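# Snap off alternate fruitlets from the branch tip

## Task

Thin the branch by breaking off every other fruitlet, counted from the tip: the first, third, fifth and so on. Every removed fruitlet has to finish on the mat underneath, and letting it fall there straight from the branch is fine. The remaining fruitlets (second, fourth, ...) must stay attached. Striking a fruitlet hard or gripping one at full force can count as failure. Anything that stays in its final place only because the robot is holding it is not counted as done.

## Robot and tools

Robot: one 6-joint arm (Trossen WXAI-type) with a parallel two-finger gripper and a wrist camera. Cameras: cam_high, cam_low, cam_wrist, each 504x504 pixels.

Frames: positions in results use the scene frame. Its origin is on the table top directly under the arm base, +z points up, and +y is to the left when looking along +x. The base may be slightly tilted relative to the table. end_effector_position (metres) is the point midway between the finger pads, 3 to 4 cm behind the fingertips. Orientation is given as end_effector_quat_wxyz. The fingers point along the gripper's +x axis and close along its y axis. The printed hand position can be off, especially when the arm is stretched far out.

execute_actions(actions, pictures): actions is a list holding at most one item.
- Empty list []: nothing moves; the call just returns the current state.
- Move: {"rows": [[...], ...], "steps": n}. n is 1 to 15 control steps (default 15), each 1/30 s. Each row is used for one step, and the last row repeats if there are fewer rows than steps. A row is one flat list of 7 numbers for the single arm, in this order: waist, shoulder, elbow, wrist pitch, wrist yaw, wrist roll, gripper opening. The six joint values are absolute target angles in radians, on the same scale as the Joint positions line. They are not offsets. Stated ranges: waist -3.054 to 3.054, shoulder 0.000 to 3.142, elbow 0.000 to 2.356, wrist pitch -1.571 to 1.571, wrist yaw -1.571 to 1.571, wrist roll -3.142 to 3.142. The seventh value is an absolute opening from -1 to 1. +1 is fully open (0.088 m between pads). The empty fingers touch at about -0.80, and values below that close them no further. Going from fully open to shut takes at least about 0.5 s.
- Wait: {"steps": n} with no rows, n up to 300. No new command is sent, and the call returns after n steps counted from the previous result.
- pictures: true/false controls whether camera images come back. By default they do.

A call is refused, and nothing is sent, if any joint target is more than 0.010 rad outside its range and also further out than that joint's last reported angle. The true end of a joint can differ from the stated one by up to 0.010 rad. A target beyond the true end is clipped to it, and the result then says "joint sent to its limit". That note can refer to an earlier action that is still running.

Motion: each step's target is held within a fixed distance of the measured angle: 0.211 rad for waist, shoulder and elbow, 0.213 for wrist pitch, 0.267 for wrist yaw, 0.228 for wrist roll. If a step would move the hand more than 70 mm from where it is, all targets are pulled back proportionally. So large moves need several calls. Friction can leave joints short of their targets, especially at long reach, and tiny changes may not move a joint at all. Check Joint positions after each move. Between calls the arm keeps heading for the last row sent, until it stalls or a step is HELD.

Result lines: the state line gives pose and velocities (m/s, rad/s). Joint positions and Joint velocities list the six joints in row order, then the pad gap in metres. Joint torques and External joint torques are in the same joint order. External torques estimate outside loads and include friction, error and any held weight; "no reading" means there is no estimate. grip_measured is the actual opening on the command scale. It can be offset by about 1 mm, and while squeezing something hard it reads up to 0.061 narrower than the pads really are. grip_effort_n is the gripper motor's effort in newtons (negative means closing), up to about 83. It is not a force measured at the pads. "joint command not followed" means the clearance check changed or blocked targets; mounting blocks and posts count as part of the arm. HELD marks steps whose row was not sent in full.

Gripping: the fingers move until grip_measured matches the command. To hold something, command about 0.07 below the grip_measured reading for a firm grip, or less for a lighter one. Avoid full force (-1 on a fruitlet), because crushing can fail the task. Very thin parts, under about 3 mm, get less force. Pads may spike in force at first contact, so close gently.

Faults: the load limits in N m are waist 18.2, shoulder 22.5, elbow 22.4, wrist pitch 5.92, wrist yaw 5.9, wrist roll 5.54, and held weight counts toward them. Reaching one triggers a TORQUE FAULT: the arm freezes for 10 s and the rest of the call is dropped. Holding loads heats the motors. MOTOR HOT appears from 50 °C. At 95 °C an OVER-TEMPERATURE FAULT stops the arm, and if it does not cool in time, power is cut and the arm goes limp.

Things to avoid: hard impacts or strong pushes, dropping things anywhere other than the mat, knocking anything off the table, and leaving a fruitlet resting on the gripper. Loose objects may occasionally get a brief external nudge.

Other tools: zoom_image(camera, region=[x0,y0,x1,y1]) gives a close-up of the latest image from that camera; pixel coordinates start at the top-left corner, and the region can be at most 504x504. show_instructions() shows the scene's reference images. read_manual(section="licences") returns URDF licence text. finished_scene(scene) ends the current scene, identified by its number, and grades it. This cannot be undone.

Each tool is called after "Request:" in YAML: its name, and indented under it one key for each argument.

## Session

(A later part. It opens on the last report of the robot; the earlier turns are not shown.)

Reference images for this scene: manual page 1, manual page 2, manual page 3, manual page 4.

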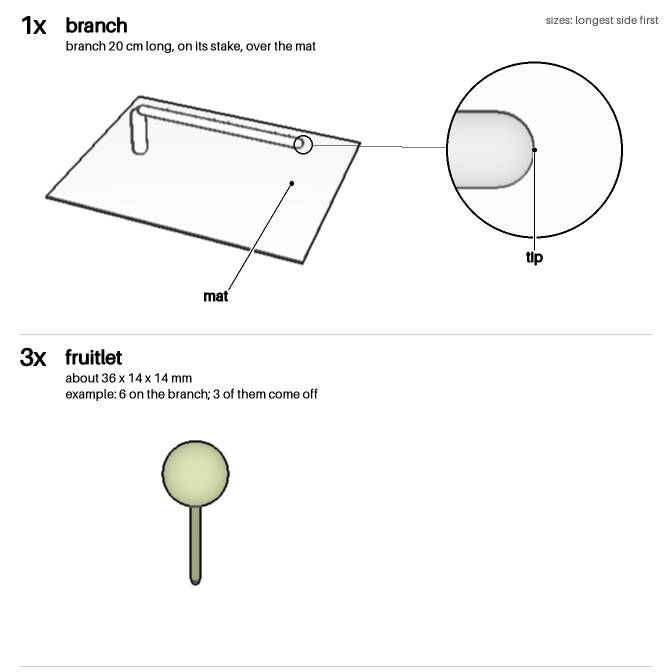

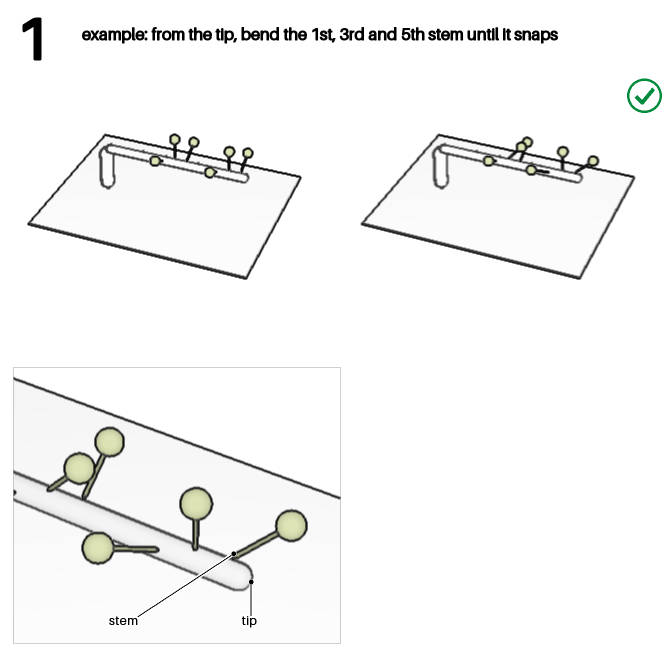

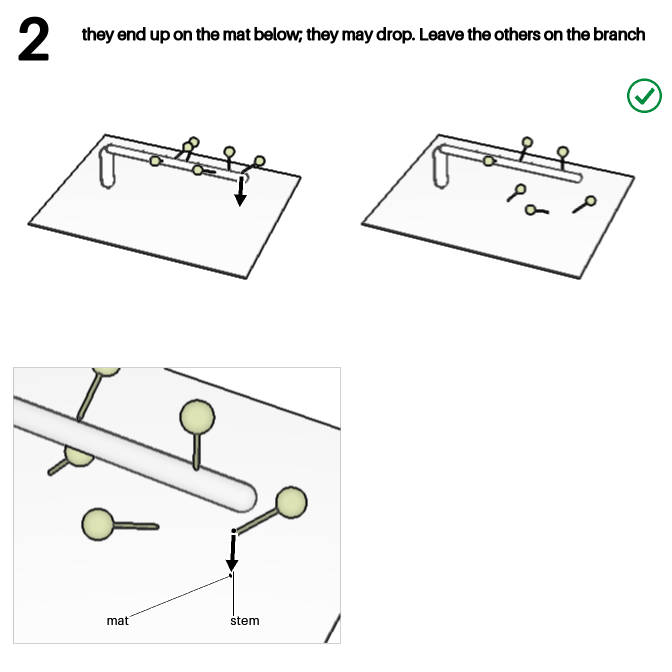

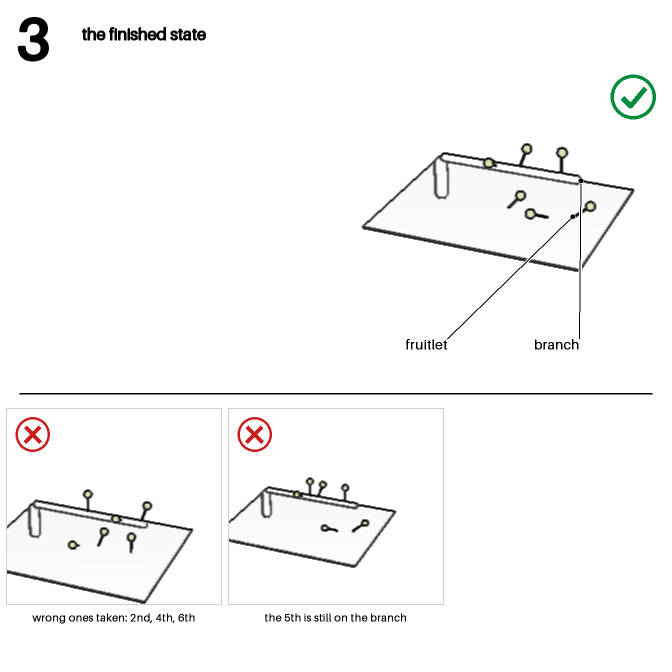

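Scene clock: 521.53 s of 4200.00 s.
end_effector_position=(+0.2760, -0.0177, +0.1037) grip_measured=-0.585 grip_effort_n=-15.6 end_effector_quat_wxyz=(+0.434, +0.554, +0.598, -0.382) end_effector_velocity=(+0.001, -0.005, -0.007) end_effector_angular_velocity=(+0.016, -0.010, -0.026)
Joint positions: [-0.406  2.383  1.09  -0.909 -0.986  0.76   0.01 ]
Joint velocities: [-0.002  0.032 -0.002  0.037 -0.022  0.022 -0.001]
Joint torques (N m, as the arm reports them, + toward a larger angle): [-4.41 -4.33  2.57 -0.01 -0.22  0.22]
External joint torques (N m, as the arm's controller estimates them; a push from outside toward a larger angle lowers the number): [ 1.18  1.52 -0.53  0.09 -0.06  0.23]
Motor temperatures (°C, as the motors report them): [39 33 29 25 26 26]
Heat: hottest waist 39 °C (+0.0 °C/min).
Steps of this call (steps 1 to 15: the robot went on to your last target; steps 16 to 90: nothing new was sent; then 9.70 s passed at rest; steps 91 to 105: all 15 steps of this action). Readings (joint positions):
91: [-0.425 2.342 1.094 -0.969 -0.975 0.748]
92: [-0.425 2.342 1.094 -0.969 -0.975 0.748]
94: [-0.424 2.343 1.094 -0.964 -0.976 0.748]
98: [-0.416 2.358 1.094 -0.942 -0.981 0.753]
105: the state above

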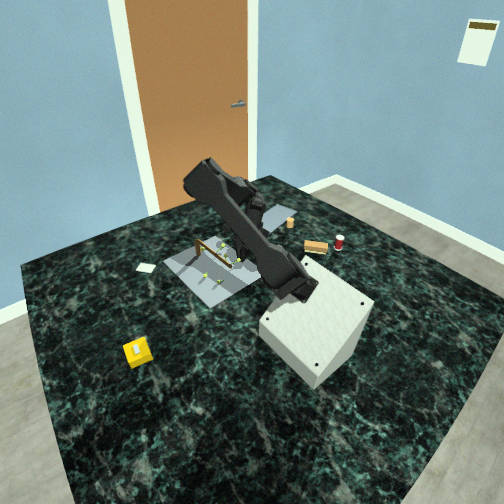

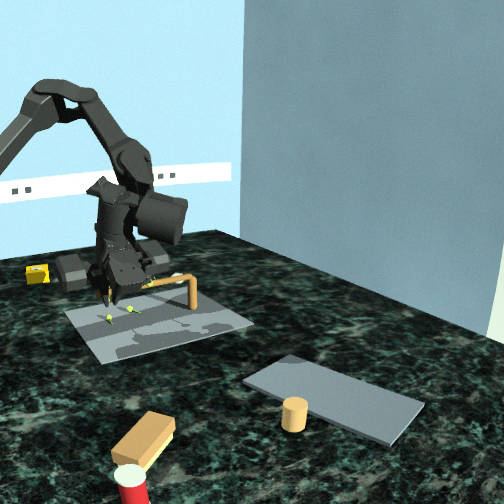

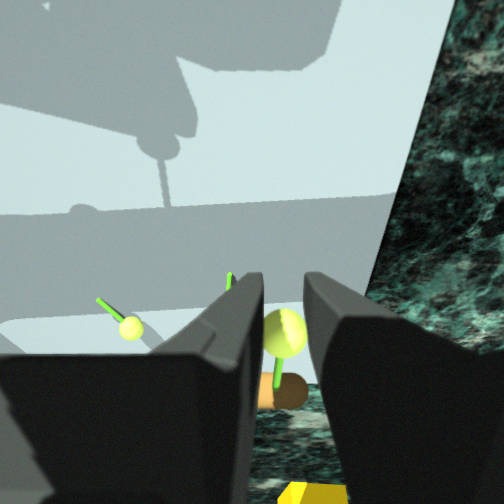

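Request:
execute_actions:
  actions:
    - {"rows":[[-0.403,2.396,1.084,-0.902,-0.988,0.768,-0.57],[-0.403,2.396,1.084,-0.902,-0.988,0.768,-0.55],[-0.403,2.396,1.084,-0.902,-0.988,0.768,-0.53],[-0.403,2.396,1.084,-0.902,-0.988,0.768,-0.50],[-0.403,2.396,1.084,-0.902,-0.988,0.768,-0.47],[-0.403,2.396,1.084,-0.902,-0.988,0.768,-0.44]],"steps":15}

Scene clock: 530.10 s of 4200.00 s.
end_effector_position=(+0.2762, -0.0183, +0.1032) grip_measured=-0.446 grip_effort_n=12.8 end_effector_quat_wxyz=(+0.435, +0.554, +0.598, -0.382) end_effector_velocity=(-0.000, +0.000, +0.002) end_effector_angular_velocity=(+0.008, -0.007, -0.005)
Joint positions: [-0.406  2.385  1.09  -0.904 -0.986  0.762  0.017]
Joint velocities: [-0.007 -0.002 -0.002 -0.007 -0.007 -0.007  0.002]
Joint torques (N m, as the arm reports them, + toward a larger angle): [-4.42 -4.25  2.52 -0.04 -0.23  0.22]
External joint torques (N m, as the arm's controller estimates them; a push from outside toward a larger angle lowers the number): [ 1.18  1.43 -0.47  0.06 -0.1   0.22]
Motor temperatures (°C, as the motors report them): [39 33 29 25 26 26]
Heat: hottest waist 39 °C (+0.0 °C/min).
Steps of this call (steps 1 to 15: the robot went on to your last target; steps 16 to 90: nothing new was sent; then 5.07 s passed at rest; steps 91 to 105: all 15 steps of this action). Readings (joint positions):
91: [-0.406 2.385 1.090 -0.904 -0.986 0.762]
92: [-0.406 2.385 1.090 -0.904 -0.986 0.762]
94: [-0.406 2.385 1.090 -0.904 -0.986 0.762]
98: [-0.406 2.385 1.090 -0.904 -0.986 0.762]
105: the state above

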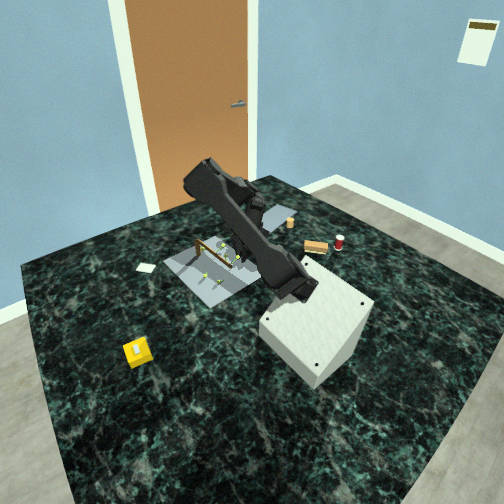

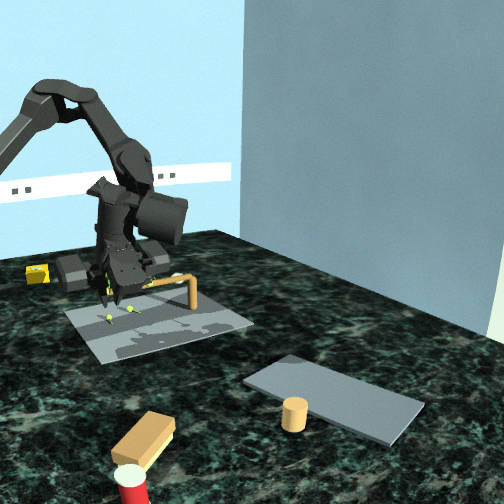

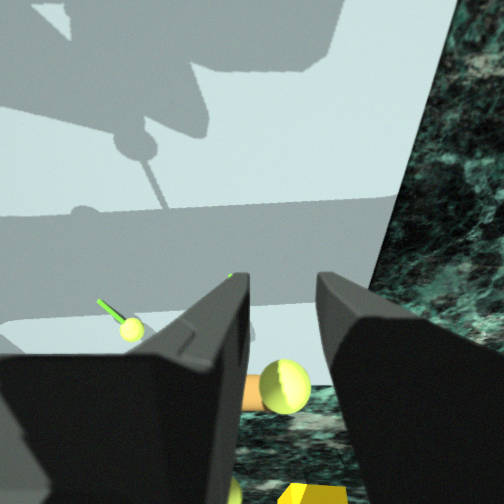

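Request:
execute_actions:
  actions:
    - {"rows":[[-0.403,2.378,1.084,-0.906,-0.986,0.768,-0.42],[-0.403,2.370,1.082,-0.910,-0.986,0.770,-0.40],[-0.403,2.362,1.080,-0.914,-0.986,0.773,-0.40],[-0.403,2.354,1.078,-0.918,-0.986,0.776,-0.40],[-0.403,2.346,1.076,-0.922,-0.986,0.779,-0.40],[-0.403,2.338,1.074,-0.926,-0.986,0.782,-0.40],[-0.403,2.331,1.072,-0.930,-0.986,0.785,-0.40],[-0.403,2.324,1.070,-0.934,-0.986,0.788,-0.40],[-0.403,2.317,1.069,-0.938,-0.986,0.790,-0.40],[-0.403,2.311,1.068,-0.941,-0.986,0.792,-0.40]],"steps":15}

Scene clock: 570.17 s of 4200.00 s.
end_effector_position=(+0.2770, -0.0071, +0.1152) grip_measured=-0.403 grip_effort_n=12.8 end_effector_quat_wxyz=(+0.435, +0.557, +0.593, -0.385) end_effector_velocity=(-0.005, +0.005, +0.003) end_effector_angular_velocity=(+0.013, +0.016, -0.038)
Joint positions: [-0.406  2.322  1.076 -0.936 -0.986  0.784  0.019]
Joint velocities: [-0.002 -0.017 -0.017 -0.022 -0.007  0.022  0.   ]
Joint torques (N m, as the arm reports them, + toward a larger angle): [-4.38 -6.48  2.53 -0.32 -0.16  0.23]
External joint torques (N m, as the arm's controller estimates them; a push from outside toward a larger angle lowers the number): [ 1.12 -1.16 -0.48 -0.23 -0.04  0.23]
Motor temperatures (°C, as the motors report them): [39 31 29 25 26 26]
Heat: hottest waist 39 °C (+0.0 °C/min).
Steps of this call (steps 1 to 15: the robot went on to your last target; steps 16 to 90: nothing new was sent; then 36.57 s passed at rest; steps 91 to 105: all 15 steps of this action). Readings (joint positions):
91: [-0.406 2.385 1.090 -0.904 -0.986 0.762]
92: [-0.406 2.385 1.090 -0.904 -0.986 0.762]
94: [-0.406 2.381 1.088 -0.907 -0.986 0.765]
98: [-0.406 2.356 1.080 -0.922 -0.986 0.774]
105: the state above

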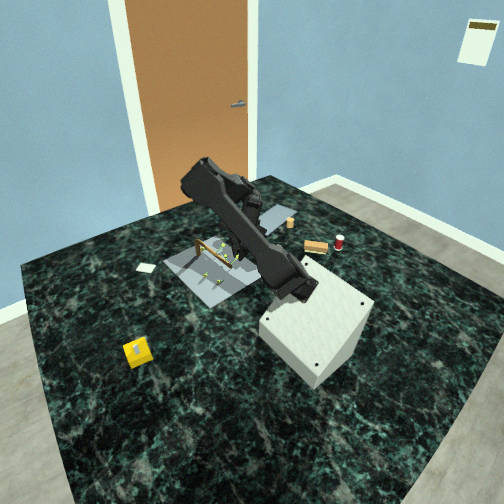

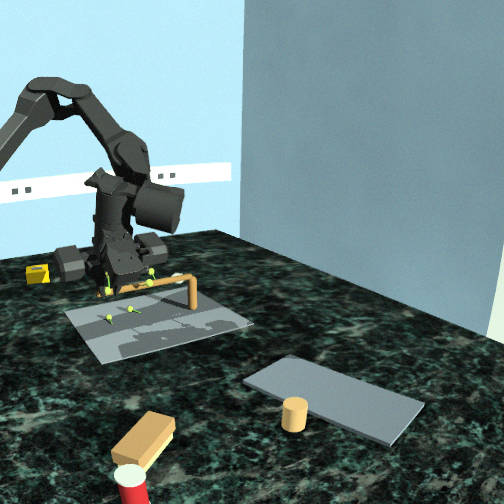

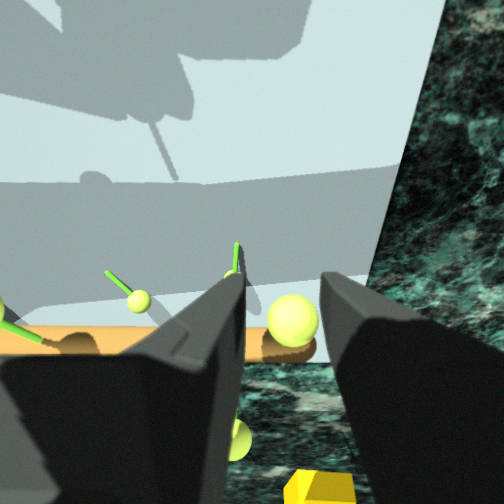

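Request:
execute_actions:
  actions:
    - {"rows":[[-0.403,2.309,1.066,-0.936,-0.988,0.793,-0.42],[-0.403,2.307,1.064,-0.933,-0.989,0.794,-0.44],[-0.403,2.305,1.062,-0.931,-0.990,0.795,-0.45],[-0.403,2.303,1.060,-0.929,-0.991,0.796,-0.46],[-0.403,2.301,1.058,-0.928,-0.992,0.797,-0.47],[-0.403,2.300,1.056,-0.927,-0.992,0.798,-0.47],[-0.403,2.299,1.055,-0.927,-0.992,0.799,-0.47]],"steps":15}

Scene clock: 581.27 s of 4200.00 s.
end_effector_position=(+0.2752, -0.0051, +0.1158) grip_measured=-0.466 grip_effort_n=-15.1 end_effector_quat_wxyz=(+0.435, +0.559, +0.591, -0.385) end_effector_velocity=(-0.001, +0.001, +0.001) end_effector_angular_velocity=(+0.008, +0.001, -0.015)
Joint positions: [-0.406  2.31   1.062 -0.93  -0.989  0.792  0.016]
Joint velocities: [-0.002 -0.002 -0.002 -0.007 -0.007  0.007 -0.001]
Joint torques (N m, as the arm reports them, + toward a larger angle): [-4.34 -6.61  2.58  0.   -0.27  0.22]
External joint torques (N m, as the arm's controller estimates them; a push from outside toward a larger angle lowers the number): [ 1.11 -1.19 -0.54  0.09 -0.14  0.22]
Motor temperatures (°C, as the motors report them): [39 32 29 25 26 26]
Heat: hottest waist 39 °C (+0.0 °C/min).
Steps of this call (steps 1 to 15: the robot went on to your last target; steps 16 to 90: nothing new was sent; then 7.60 s passed at rest; steps 91 to 105: all 15 steps of this action). Readings (joint positions):
91: [-0.406 2.322 1.074 -0.938 -0.986 0.786]
92: [-0.406 2.321 1.073 -0.938 -0.986 0.786]
94: [-0.406 2.318 1.070 -0.936 -0.986 0.787]
98: [-0.406 2.312 1.064 -0.932 -0.988 0.791]
105: the state above

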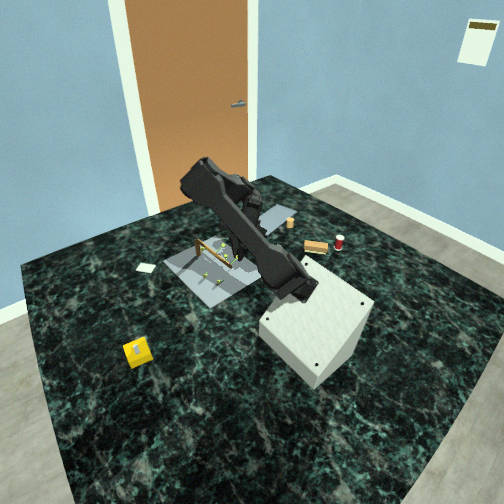

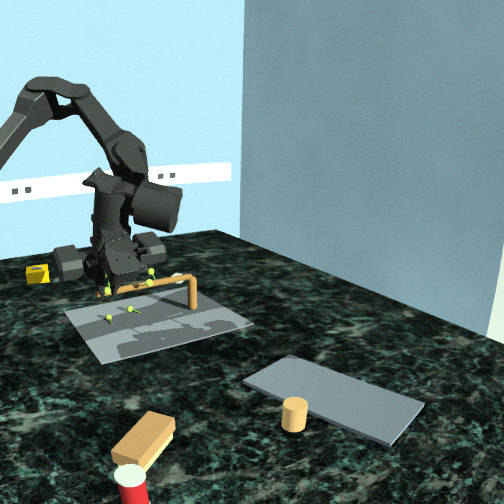

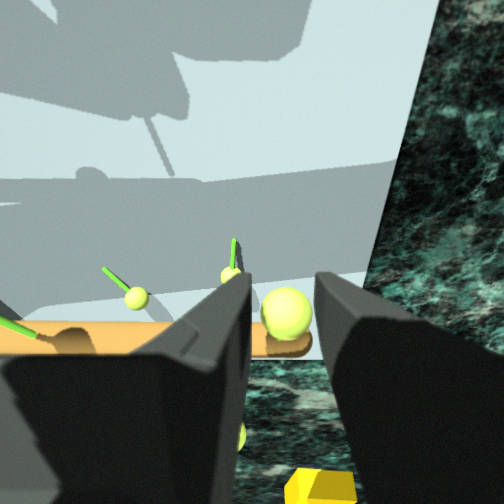

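Ball at (286,313). Close.

Request:
execute_actions:
  actions:
    - {"rows":[[-0.403,2.299,1.055,-0.927,-0.992,0.799,-0.485],[-0.403,2.299,1.055,-0.927,-0.992,0.799,-0.50],[-0.403,2.299,1.055,-0.927,-0.992,0.799,-0.51],[-0.403,2.299,1.055,-0.927,-0.992,0.799,-0.52],[-0.403,2.299,1.055,-0.927,-0.992,0.799,-0.527],[-0.403,2.299,1.055,-0.927,-0.992,0.799,-0.534],[-0.403,2.299,1.055,-0.927,-0.992,0.799,-0.540],[-0.403,2.299,1.055,-0.927,-0.992,0.799,-0.545],[-0.403,2.299,1.055,-0.927,-0.992,0.799,-0.550],[-0.403,2.299,1.055,-0.927,-0.992,0.799,-0.555],[-0.403,2.299,1.055,-0.927,-0.992,0.799,-0.560],[-0.403,2.299,1.055,-0.927,-0.992,0.799,-0.564],[-0.403,2.299,1.055,-0.927,-0.992,0.799,-0.568]],"steps":15}
  pictures: false

Request:
execute_actions:
  actions:
    - {"rows":[[-0.403,2.299,1.055,-0.927,-0.992,0.799,-0.571],[-0.403,2.299,1.055,-0.927,-0.992,0.799,-0.574],[-0.403,2.299,1.055,-0.927,-0.992,0.799,-0.577],[-0.403,2.299,1.055,-0.927,-0.992,0.799,-0.580]],"steps":10}

Scene clock: 593.13 s of 4200.00 s.
end_effector_position=(+0.2751, -0.0051, +0.1157) grip_measured=-0.558 grip_effort_n=-20.2 end_effector_quat_wxyz=(+0.435, +0.559, +0.591, -0.386) end_effector_velocity=(+0.001, +0.003, +0.002) end_effector_angular_velocity=(+0.019, -0.008, -0.018)
Joint positions: [-0.406  2.31   1.062 -0.93  -0.989  0.793  0.012]
Joint velocities: [-0.002 -0.002 -0.002 -0.007 -0.022  0.007 -0.003]
Joint torques (N m, as the arm reports them, + toward a larger angle): [-4.34 -6.58  2.62 -0.01 -0.26  0.21]
External joint torques (N m, as the arm's controller estimates them; a push from outside toward a larger angle lowers the number): [ 1.15 -1.14 -0.53  0.06 -0.12  0.22]
Motor temperatures (°C, as the motors report them): [39 33 29 25 26 26]
Heat: hottest waist 39 °C (+0.0 °C/min).
Steps of this call (steps 1 to 15: the robot went on to your last target; steps 16 to 90: nothing new was sent; then 8.37 s passed at rest; steps 91 to 105: all 15 steps of this action). Readings (joint positions):
91: [-0.406 2.310 1.062 -0.930 -0.989 0.792]
92: [-0.406 2.310 1.062 -0.930 -0.989 0.792]
94: [-0.406 2.310 1.062 -0.930 -0.989 0.792]
98: [-0.406 2.310 1.062 -0.930 -0.989 0.793]
105: the state above

Scene clock: 593.47 s of 4200.00 s.
end_effector_position=(+0.2752, -0.0051, +0.1158) grip_measured=-0.574 grip_effort_n=-30.0 end_effector_quat_wxyz=(+0.435, +0.559, +0.591, -0.386) end_effector_velocity=(-0.001, +0.001, +0.001) end_effector_angular_velocity=(+0.008, -0.004, -0.001)
Joint positions: [-0.406  2.31   1.062 -0.929 -0.989  0.793  0.011]
Joint velocities: [-0.002 -0.002 -0.002 -0.007 -0.007 -0.007 -0.001]
Joint torques (N m, as the arm reports them, + toward a larger angle): [-4.33 -6.59  2.63 -0.01 -0.26  0.2 ]
External joint torques (N m, as the arm's controller estimates them; a push from outside toward a larger angle lowers the number): [ 1.12 -1.14 -0.53  0.06 -0.12  0.21]
Motor temperatures (°C, as the motors report them): [39 33 29 25 26 26]
Heat: hottest waist 39 °C (+0.0 °C/min).
Steps of this call (steps 1 to 10: all 10 steps of this action). Readings (joint positions):
1: [-0.406 2.310 1.062 -0.929 -0.989 0.793]
2: [-0.406 2.310 1.062 -0.929 -0.989 0.793]
4: [-0.406 2.310 1.062 -0.929 -0.989 0.793]
8: [-0.406 2.310 1.062 -0.929 -0.989 0.793]
10: the state above

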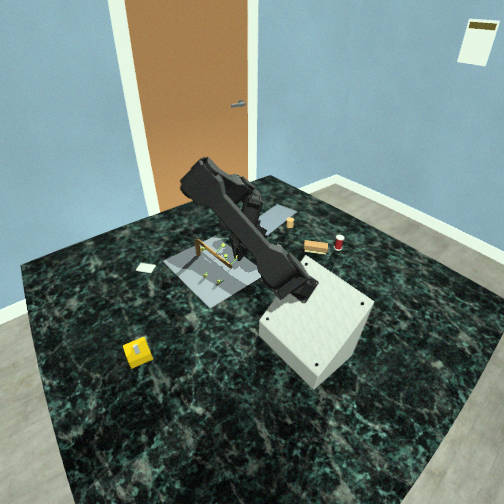

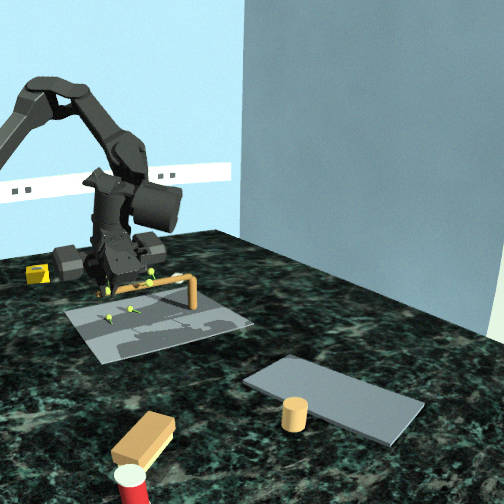

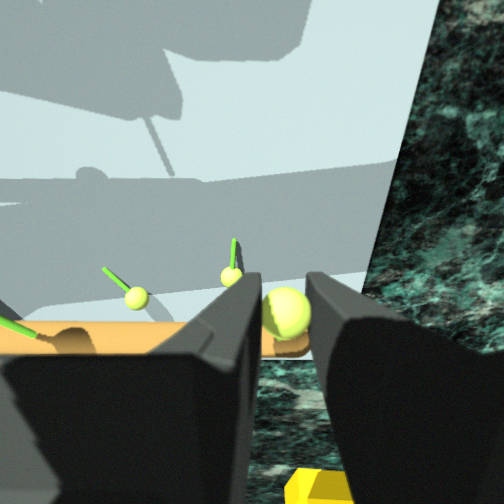

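Request:
execute_actions:
  actions:
    - {"rows":[[-0.402,2.312,1.060,-0.925,-0.993,0.795,-0.581],[-0.401,2.320,1.063,-0.920,-0.994,0.795,-0.581],[-0.400,2.327,1.065,-0.915,-0.994,0.795,-0.581],[-0.399,2.334,1.066,-0.910,-0.995,0.795,-0.581],[-0.398,2.340,1.067,-0.905,-0.995,0.795,-0.581],[-0.397,2.346,1.068,-0.900,-0.996,0.795,-0.581],[-0.396,2.352,1.069,-0.895,-0.997,0.795,-0.581],[-0.395,2.357,1.070,-0.890,-0.997,0.795,-0.581],[-0.394,2.362,1.070,-0.885,-0.998,0.795,-0.581],[-0.394,2.366,1.071,-0.881,-0.998,0.795,-0.581],[-0.393,2.369,1.071,-0.877,-0.999,0.795,-0.581],[-0.393,2.371,1.071,-0.875,-0.999,0.795,-0.581]],"steps":15}

Scene clock: 601.70 s of 4200.00 s.
end_effector_position=(+0.2752, -0.0092, +0.1032) grip_measured=-0.575 grip_effort_n=-30.9 end_effector_quat_wxyz=(+0.432, +0.560, +0.596, -0.380) end_effector_velocity=(+0.003, -0.002, -0.008) end_effector_angular_velocity=(+0.013, -0.020, +0.033)
Joint positions: [-0.39   2.355  1.062 -0.886 -1.008  0.793  0.011]
Joint velocities: [ 0.012  0.027  0.002  0.037 -0.022 -0.022 -0.   ]
Joint torques (N m, as the arm reports them, + toward a larger angle): [-4.89 -3.93  4.12  0.29  0.17  0.06]
External joint torques (N m, as the arm's controller estimates them; a push from outside toward a larger angle lowers the number): [0.66 1.75 1.05 0.35 0.33 0.06]
Motor temperatures (°C, as the motors report them): [39 33 29 25 26 26]
Heat: hottest waist 39 °C (+0.0 °C/min).
Steps of this call (steps 1 to 15: the robot went on to your last target; steps 16 to 90: nothing new was sent; then 4.73 s passed at rest; steps 91 to 105: all 15 steps of this action). Readings (joint positions):
91: [-0.406 2.310 1.062 -0.929 -0.989 0.793]
92: [-0.405 2.310 1.062 -0.927 -0.989 0.793]
94: [-0.404 2.312 1.062 -0.922 -0.990 0.793]
98: [-0.399 2.330 1.062 -0.906 -0.997 0.793]
105: the state above

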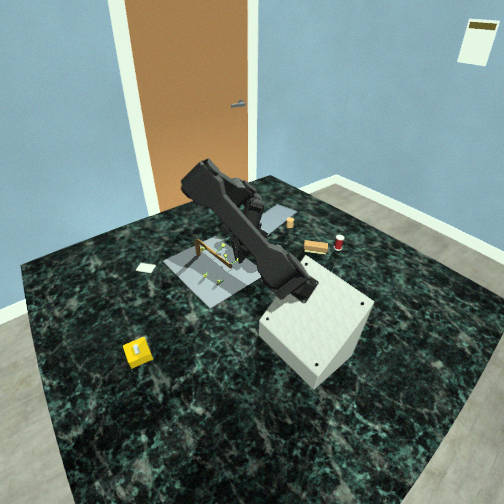

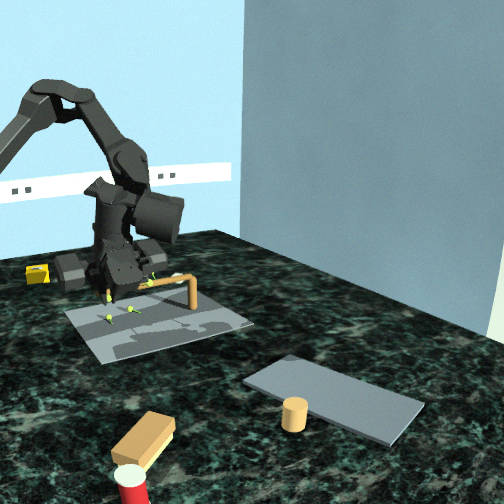

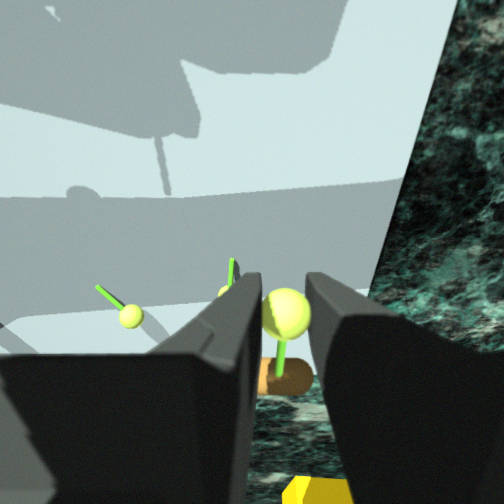

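Request:
execute_actions:
  actions:
    - {"rows":[[-0.391,2.375,1.070,-0.869,-1.000,0.797,-0.581],[-0.388,2.379,1.069,-0.862,-1.002,0.800,-0.581],[-0.385,2.383,1.068,-0.854,-1.003,0.803,-0.581],[-0.382,2.387,1.067,-0.846,-1.005,0.806,-0.581],[-0.379,2.391,1.066,-0.838,-1.006,0.809,-0.581],[-0.376,2.395,1.065,-0.830,-1.008,0.812,-0.581],[-0.374,2.399,1.064,-0.822,-1.009,0.815,-0.581],[-0.372,2.403,1.063,-0.814,-1.011,0.818,-0.581],[-0.370,2.406,1.062,-0.807,-1.012,0.821,-0.581],[-0.368,2.409,1.061,-0.801,-1.013,0.823,-0.581],[-0.367,2.411,1.060,-0.796,-1.014,0.825,-0.581],[-0.366,2.412,1.059,-0.794,-1.015,0.826,-0.581]],"steps":15}

Scene clock: 611.03 s of 4200.00 s.
end_effector_position=(+0.2782, -0.0176, +0.0880) grip_measured=-0.575 grip_effort_n=-30.9 end_effector_quat_wxyz=(+0.440, +0.554, +0.597, -0.377) end_effector_velocity=(+0.002, -0.000, -0.006) end_effector_angular_velocity=(+0.012, -0.008, -0.005)
Joint positions: [-0.369  2.399  1.063 -0.801 -1.011  0.818  0.011]
Joint velocities: [ 0.012  0.017 -0.002  0.037 -0.022  0.022 -0.   ]
Joint torques (N m, as the arm reports them, + toward a larger angle): [-4.51 -4.35  2.58  0.   -0.29  0.21]
External joint torques (N m, as the arm's controller estimates them; a push from outside toward a larger angle lowers the number): [ 1.14  1.41 -0.23  0.06 -0.14  0.22]
Motor temperatures (°C, as the motors report them): [39 32 29 25 26 26]
Heat: hottest waist 39 °C (+0.0 °C/min).
Steps of this call (steps 1 to 15: the robot went on to your last target; steps 16 to 90: nothing new was sent; then 5.83 s passed at rest; steps 91 to 105: all 15 steps of this action). Readings (joint positions):
91: [-0.388 2.357 1.062 -0.882 -1.010 0.793]
92: [-0.388 2.359 1.062 -0.880 -1.011 0.793]
94: [-0.386 2.364 1.062 -0.862 -1.006 0.794]
98: [-0.382 2.382 1.063 -0.835 -1.006 0.804]
105: the state above

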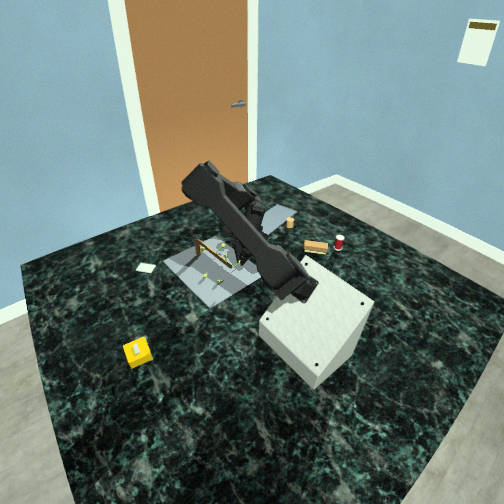

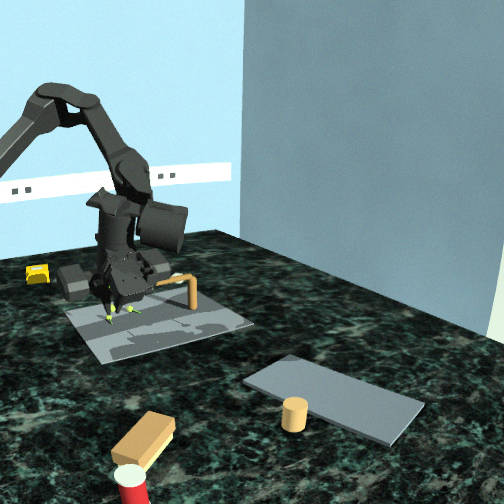

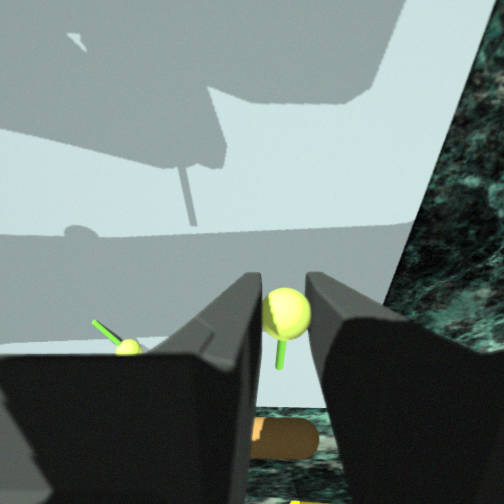

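Request:
execute_actions:
  actions:
    - {"rows":[[-0.374,2.420,1.064,-0.801,-1.012,0.815,-0.581],[-0.383,2.430,1.070,-0.808,-1.008,0.803,-0.581],[-0.392,2.440,1.076,-0.816,-1.004,0.791,-0.581],[-0.401,2.450,1.082,-0.824,-1.000,0.779,-0.581],[-0.410,2.460,1.088,-0.832,-0.995,0.767,-0.581],[-0.419,2.470,1.094,-0.840,-0.990,0.755,-0.581],[-0.428,2.479,1.100,-0.848,-0.985,0.743,-0.581],[-0.437,2.488,1.105,-0.855,-0.980,0.731,-0.581],[-0.445,2.496,1.110,-0.861,-0.976,0.720,-0.581],[-0.451,2.502,1.113,-0.865,-0.973,0.712,-0.581]],"steps":13}
  pictures: false

Request:
execute_actions:
  actions:
    - {"rows":[[-0.443,2.508,1.108,-0.845,-0.978,0.724,-0.581],[-0.434,2.515,1.103,-0.822,-0.983,0.738,-0.581],[-0.424,2.522,1.098,-0.798,-0.989,0.753,-0.581],[-0.414,2.529,1.093,-0.774,-0.995,0.768,-0.581],[-0.404,2.536,1.088,-0.750,-1.001,0.783,-0.581],[-0.394,2.543,1.082,-0.726,-1.007,0.798,-0.581],[-0.384,2.550,1.076,-0.702,-1.013,0.813,-0.581],[-0.374,2.557,1.070,-0.678,-1.019,0.828,-0.581],[-0.364,2.564,1.064,-0.654,-1.024,0.843,-0.581],[-0.355,2.570,1.059,-0.632,-1.029,0.857,-0.581],[-0.347,2.576,1.054,-0.613,-1.033,0.869,-0.581],[-0.341,2.580,1.050,-0.600,-1.036,0.879,-0.581]],"steps":15}

Scene clock: 658.50 s of 4200.00 s.
end_effector_position=(+0.2696, -0.0435, +0.0896) grip_measured=-0.575 grip_effort_n=-30.9 end_effector_quat_wxyz=(+0.430, +0.564, +0.592, -0.382) end_effector_velocity=(-0.012, -0.021, +0.004) end_effector_angular_velocity=(+0.020, +0.013, -0.019)
Joint positions: [-0.446  2.485  1.102 -0.857 -0.979  0.728  0.011]
Joint velocities: [-0.076  0.076  0.037 -0.081  0.037 -0.11  -0.   ]
Joint torques (N m, as the arm reports them, + toward a larger angle): [-4.43 -4.69  3.83 -0.34 -0.08 -0.27]
External joint torques (N m, as the arm's controller estimates them; a push from outside toward a larger angle lowers the number): [ 0.64  1.42  0.89 -0.22  0.1  -0.25]
Motor temperatures (°C, as the motors report them): [39 31 29 25 26 26]
Heat: hottest waist 39 °C (+0.0 °C/min).
Steps of this call (steps 1 to 15: the robot went on to your last target; steps 16 to 90: nothing new was sent; then 44.03 s passed at rest; steps 91 to 103: all 13 steps of this action). Readings (joint positions):
91: [-0.369 2.402 1.063 -0.796 -1.012 0.819]
92: [-0.370 2.405 1.064 -0.796 -1.012 0.819]
94: [-0.378 2.417 1.068 -0.808 -1.011 0.807]
98: [-0.411 2.454 1.085 -0.834 -0.995 0.766]
103: the state above

Scene clock: 659.00 s of 4200.00 s.
end_effector_position=(+0.2673, -0.0446, +0.0446) grip_measured=-0.575 grip_effort_n=-30.9 end_effector_quat_wxyz=(+0.429, +0.560, +0.597, -0.383) end_effector_velocity=(-0.018, +0.005, -0.036) end_effector_angular_velocity=(+0.029, +0.033, -0.032)
Joint positions: [-0.346  2.566  1.058 -0.621 -1.028  0.861  0.011]
Joint velocities: [ 0.076  0.066 -0.076  0.183 -0.051  0.11  -0.   ]
Joint torques (N m, as the arm reports them, + toward a larger angle): [-4.75 -4.78  2.14  0.05 -0.3   0.21]
External joint torques (N m, as the arm's controller estimates them; a push from outside toward a larger angle lowers the number): [ 1.17  1.54 -0.35  0.06 -0.13  0.22]
Motor temperatures (°C, as the motors report them): [39 31 29 25 26 26]
Heat: hottest waist 39 °C (+0.0 °C/min).
Steps of this call (steps 1 to 15: all 15 steps of this action). Readings (joint positions):
1: [-0.447 2.488 1.102 -0.857 -0.979 0.728]
2: [-0.446 2.491 1.102 -0.850 -0.979 0.728]
4: [-0.438 2.501 1.102 -0.819 -0.982 0.737]
8: [-0.402 2.526 1.091 -0.737 -1.002 0.786]
15: the state above

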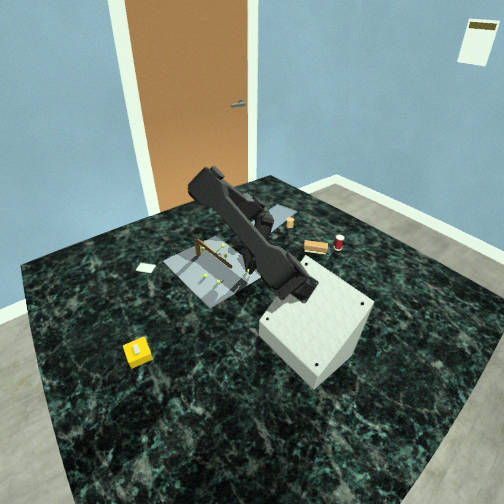

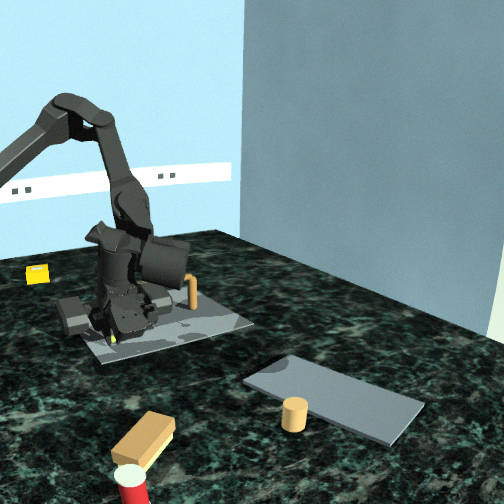

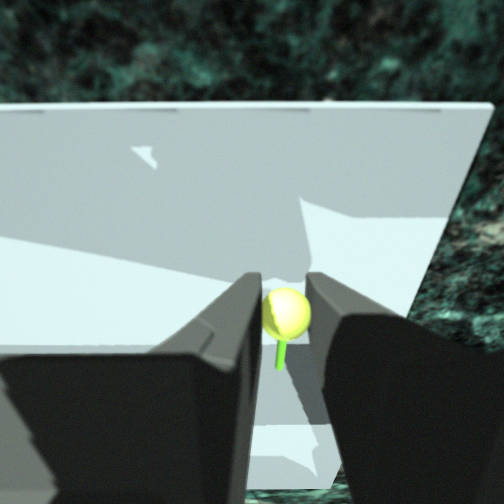

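Request:
execute_actions:
  actions:
    - {"rows":[[-0.341,2.580,1.050,-0.600,-1.036,0.879,-0.581],[-0.341,2.580,1.050,-0.600,-1.036,0.879,-0.581],[-0.341,2.580,1.050,-0.600,-1.036,0.879,-0.581],[-0.341,2.580,1.050,-0.600,-1.036,0.879,-0.581],[-0.341,2.580,1.050,-0.600,-1.036,0.879,-0.581],[-0.341,2.580,1.050,-0.600,-1.036,0.879,-0.581],[-0.341,2.580,1.050,-0.600,-1.036,0.879,-0.57],[-0.341,2.580,1.050,-0.600,-1.036,0.879,-0.54],[-0.341,2.580,1.050,-0.600,-1.036,0.879,-0.50],[-0.341,2.580,1.050,-0.600,-1.036,0.879,-0.45],[-0.341,2.580,1.050,-0.600,-1.036,0.879,-0.40],[-0.341,2.580,1.050,-0.600,-1.036,0.879,-0.35]],"steps":15}

Scene clock: 668.77 s of 4200.00 s.
end_effector_position=(+0.2682, -0.0449, +0.0429) grip_measured=-0.389 grip_effort_n=12.8 end_effector_quat_wxyz=(+0.430, +0.562, +0.595, -0.382) end_effector_velocity=(-0.000, +0.000, +0.002) end_effector_angular_velocity=(+0.008, -0.007, -0.005)
Joint positions: [-0.343  2.568  1.055 -0.602 -1.033  0.873  0.02 ]
Joint velocities: [-0.007 -0.002 -0.002 -0.007 -0.007 -0.007  0.02 ]
Joint torques (N m, as the arm reports them, + toward a larger angle): [-4.43 -4.43  1.79 -0.02 -0.28  0.2 ]
External joint torques (N m, as the arm's controller estimates them; a push from outside toward a larger angle lowers the number): [ 1.2   1.48 -0.38  0.05 -0.12  0.21]
Motor temperatures (°C, as the motors report them): [39 31 29 25 26 26]
Heat: hottest waist 39 °C (+0.0 °C/min).
Steps of this call (steps 1 to 30: the robot went on to your last target; steps 31 to 90: nothing new was sent; then 6.27 s passed at rest; steps 91 to 105: all 15 steps of this action). Readings (joint positions):
91: [-0.343 2.568 1.055 -0.602 -1.033 0.873]
92: [-0.343 2.568 1.055 -0.602 -1.033 0.873]
94: [-0.343 2.568 1.055 -0.602 -1.033 0.873]
98: [-0.343 2.568 1.055 -0.602 -1.033 0.873]
105: the state above

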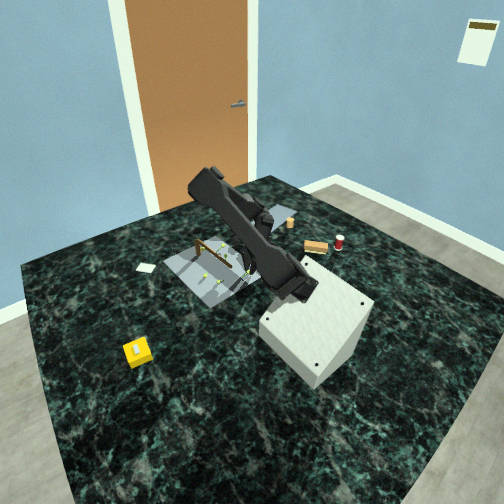

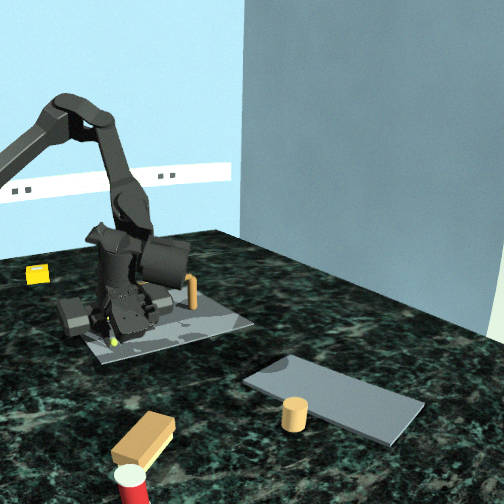

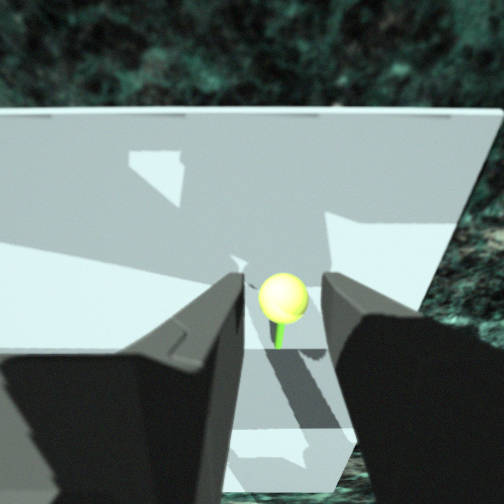

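Request:
execute_actions:
  actions:
    - {"rows":[[-0.350,2.555,1.062,-0.620,-1.030,0.862,-0.35],[-0.360,2.545,1.068,-0.645,-1.024,0.846,-0.35],[-0.372,2.535,1.074,-0.675,-1.017,0.828,-0.35],[-0.385,2.526,1.080,-0.707,-1.010,0.809,-0.35],[-0.398,2.518,1.086,-0.740,-1.002,0.790,-0.35],[-0.412,2.510,1.092,-0.773,-0.995,0.770,-0.35],[-0.426,2.502,1.098,-0.806,-0.988,0.750,-0.35],[-0.440,2.494,1.104,-0.840,-0.980,0.730,-0.35],[-0.455,2.480,1.112,-0.880,-0.970,0.710,-0.35],[-0.472,2.46,1.122,-0.925,-0.958,0.688,-0.35],[-0.490,2.438,1.132,-0.975,-0.946,0.665,-0.35],[-0.508,2.415,1.143,-1.03,-0.934,0.642,-0.35],[-0.524,2.39,1.153,-1.08,-0.923,0.62,-0.35],[-0.538,2.368,1.162,-1.13,-0.914,0.602,-0.35],[-0.548,2.345,1.170,-1.169,-0.908,0.59,-0.35]],"steps":15}
  pictures: false

Request:
execute_actions:
  actions:
    - {"rows":[[-0.548,2.31,1.18,-1.169,-0.908,0.59,-0.35],[-0.548,2.27,1.19,-1.169,-0.908,0.59,-0.35],[-0.548,2.23,1.20,-1.169,-0.908,0.59,-0.35],[-0.548,2.19,1.21,-1.169,-0.908,0.59,-0.35],[-0.548,2.15,1.22,-1.169,-0.908,0.59,-0.35],[-0.548,2.12,1.23,-1.169,-0.908,0.59,-0.35],[-0.548,2.10,1.23,-1.169,-0.908,0.59,-0.35]],"steps":15}

Scene clock: 688.43 s of 4200.00 s.
end_effector_position=(+0.2668, -0.0362, +0.1259) grip_measured=-0.353 grip_effort_n=12.8 end_effector_quat_wxyz=(+0.422, +0.566, +0.593, -0.387) end_effector_velocity=(+0.016, +0.080, +0.304) end_effector_angular_velocity=(-0.002, -0.118, +0.041)
Joint positions: [-0.511  2.416  1.139 -1.051 -0.933  0.643  0.022]
Joint velocities: [-0.457 -0.686  0.271 -1.297  0.242 -0.549 -0.   ]
Joint torques (N m, as the arm reports them, + toward a larger angle): [-4.43 -7.26  4.31 -0.4  -0.05 -0.27]
External joint torques (N m, as the arm's controller estimates them; a push from outside toward a larger angle lowers the number): [ 0.69 -1.25  0.94 -0.22  0.1  -0.25]
Motor temperatures (°C, as the motors report them): [39 31 29 25 26 26]
Heat: hottest waist 39 °C (+0.0 °C/min).
Steps of this call (steps 1 to 15: the robot went on to your last target; steps 16 to 90: nothing new was sent; then 16.17 s passed at rest; steps 91 to 105: all 15 steps of this action). Readings (joint positions):
91: [-0.344 2.568 1.055 -0.603 -1.033 0.873]
92: [-0.345 2.568 1.057 -0.613 -1.033 0.871]
94: [-0.356 2.561 1.062 -0.652 -1.025 0.849]
98: [-0.402 2.529 1.082 -0.759 -1.001 0.783]
105: the state above

Scene clock: 688.93 s of 4200.00 s.
end_effector_position=(+0.3073, +0.0026, +0.2150) grip_measured=-0.353 grip_effort_n=12.3 end_effector_quat_wxyz=(+0.558, +0.507, +0.569, -0.328) end_effector_velocity=(-0.007, -0.001, -0.000) end_effector_angular_velocity=(-0.003, +0.027, -0.028)
Joint positions: [-0.546  2.106  1.232 -1.166 -0.91   0.597  0.022]
Joint velocities: [-0.007 -0.002 -0.007 -0.022  0.022  0.007  0.   ]
Joint torques (N m, as the arm reports them, + toward a larger angle): [-4.66 -5.54  4.45 -0.04 -0.13 -0.28]
External joint torques (N m, as the arm's controller estimates them; a push from outside toward a larger angle lowers the number): [ 0.77 -0.44  0.07 -0.24  0.02 -0.27]
Motor temperatures (°C, as the motors report them): [39 31 29 25 26 26]
Heat: hottest waist 39 °C (+0.0 °C/min).
Steps of this call (steps 1 to 15: all 15 steps of this action). Readings (joint positions):
1: [-0.524 2.391 1.147 -1.086 -0.926 0.630]
2: [-0.534 2.362 1.155 -1.109 -0.921 0.621]
4: [-0.544 2.298 1.173 -1.136 -0.915 0.609]
8: [-0.546 2.161 1.214 -1.158 -0.913 0.599]
15: the state above

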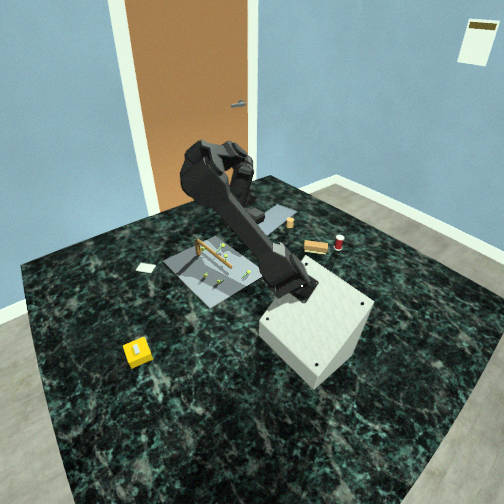

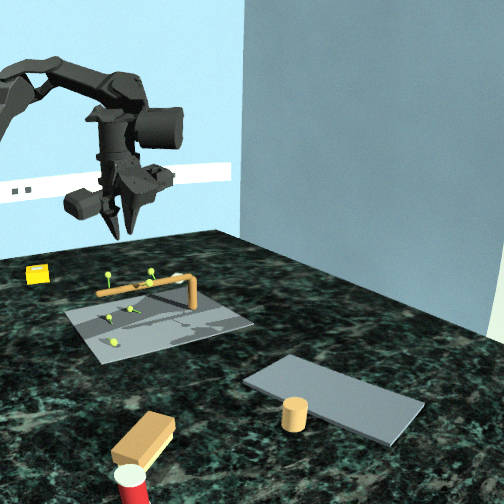

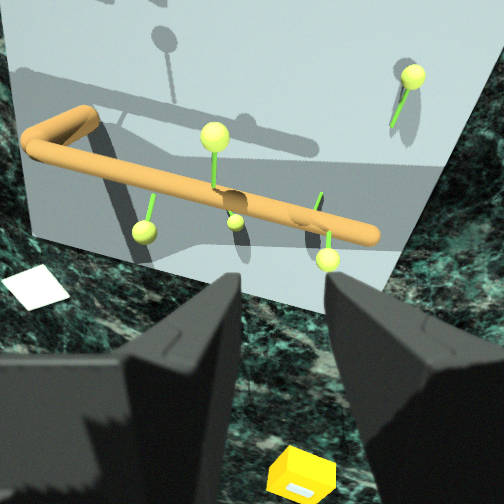

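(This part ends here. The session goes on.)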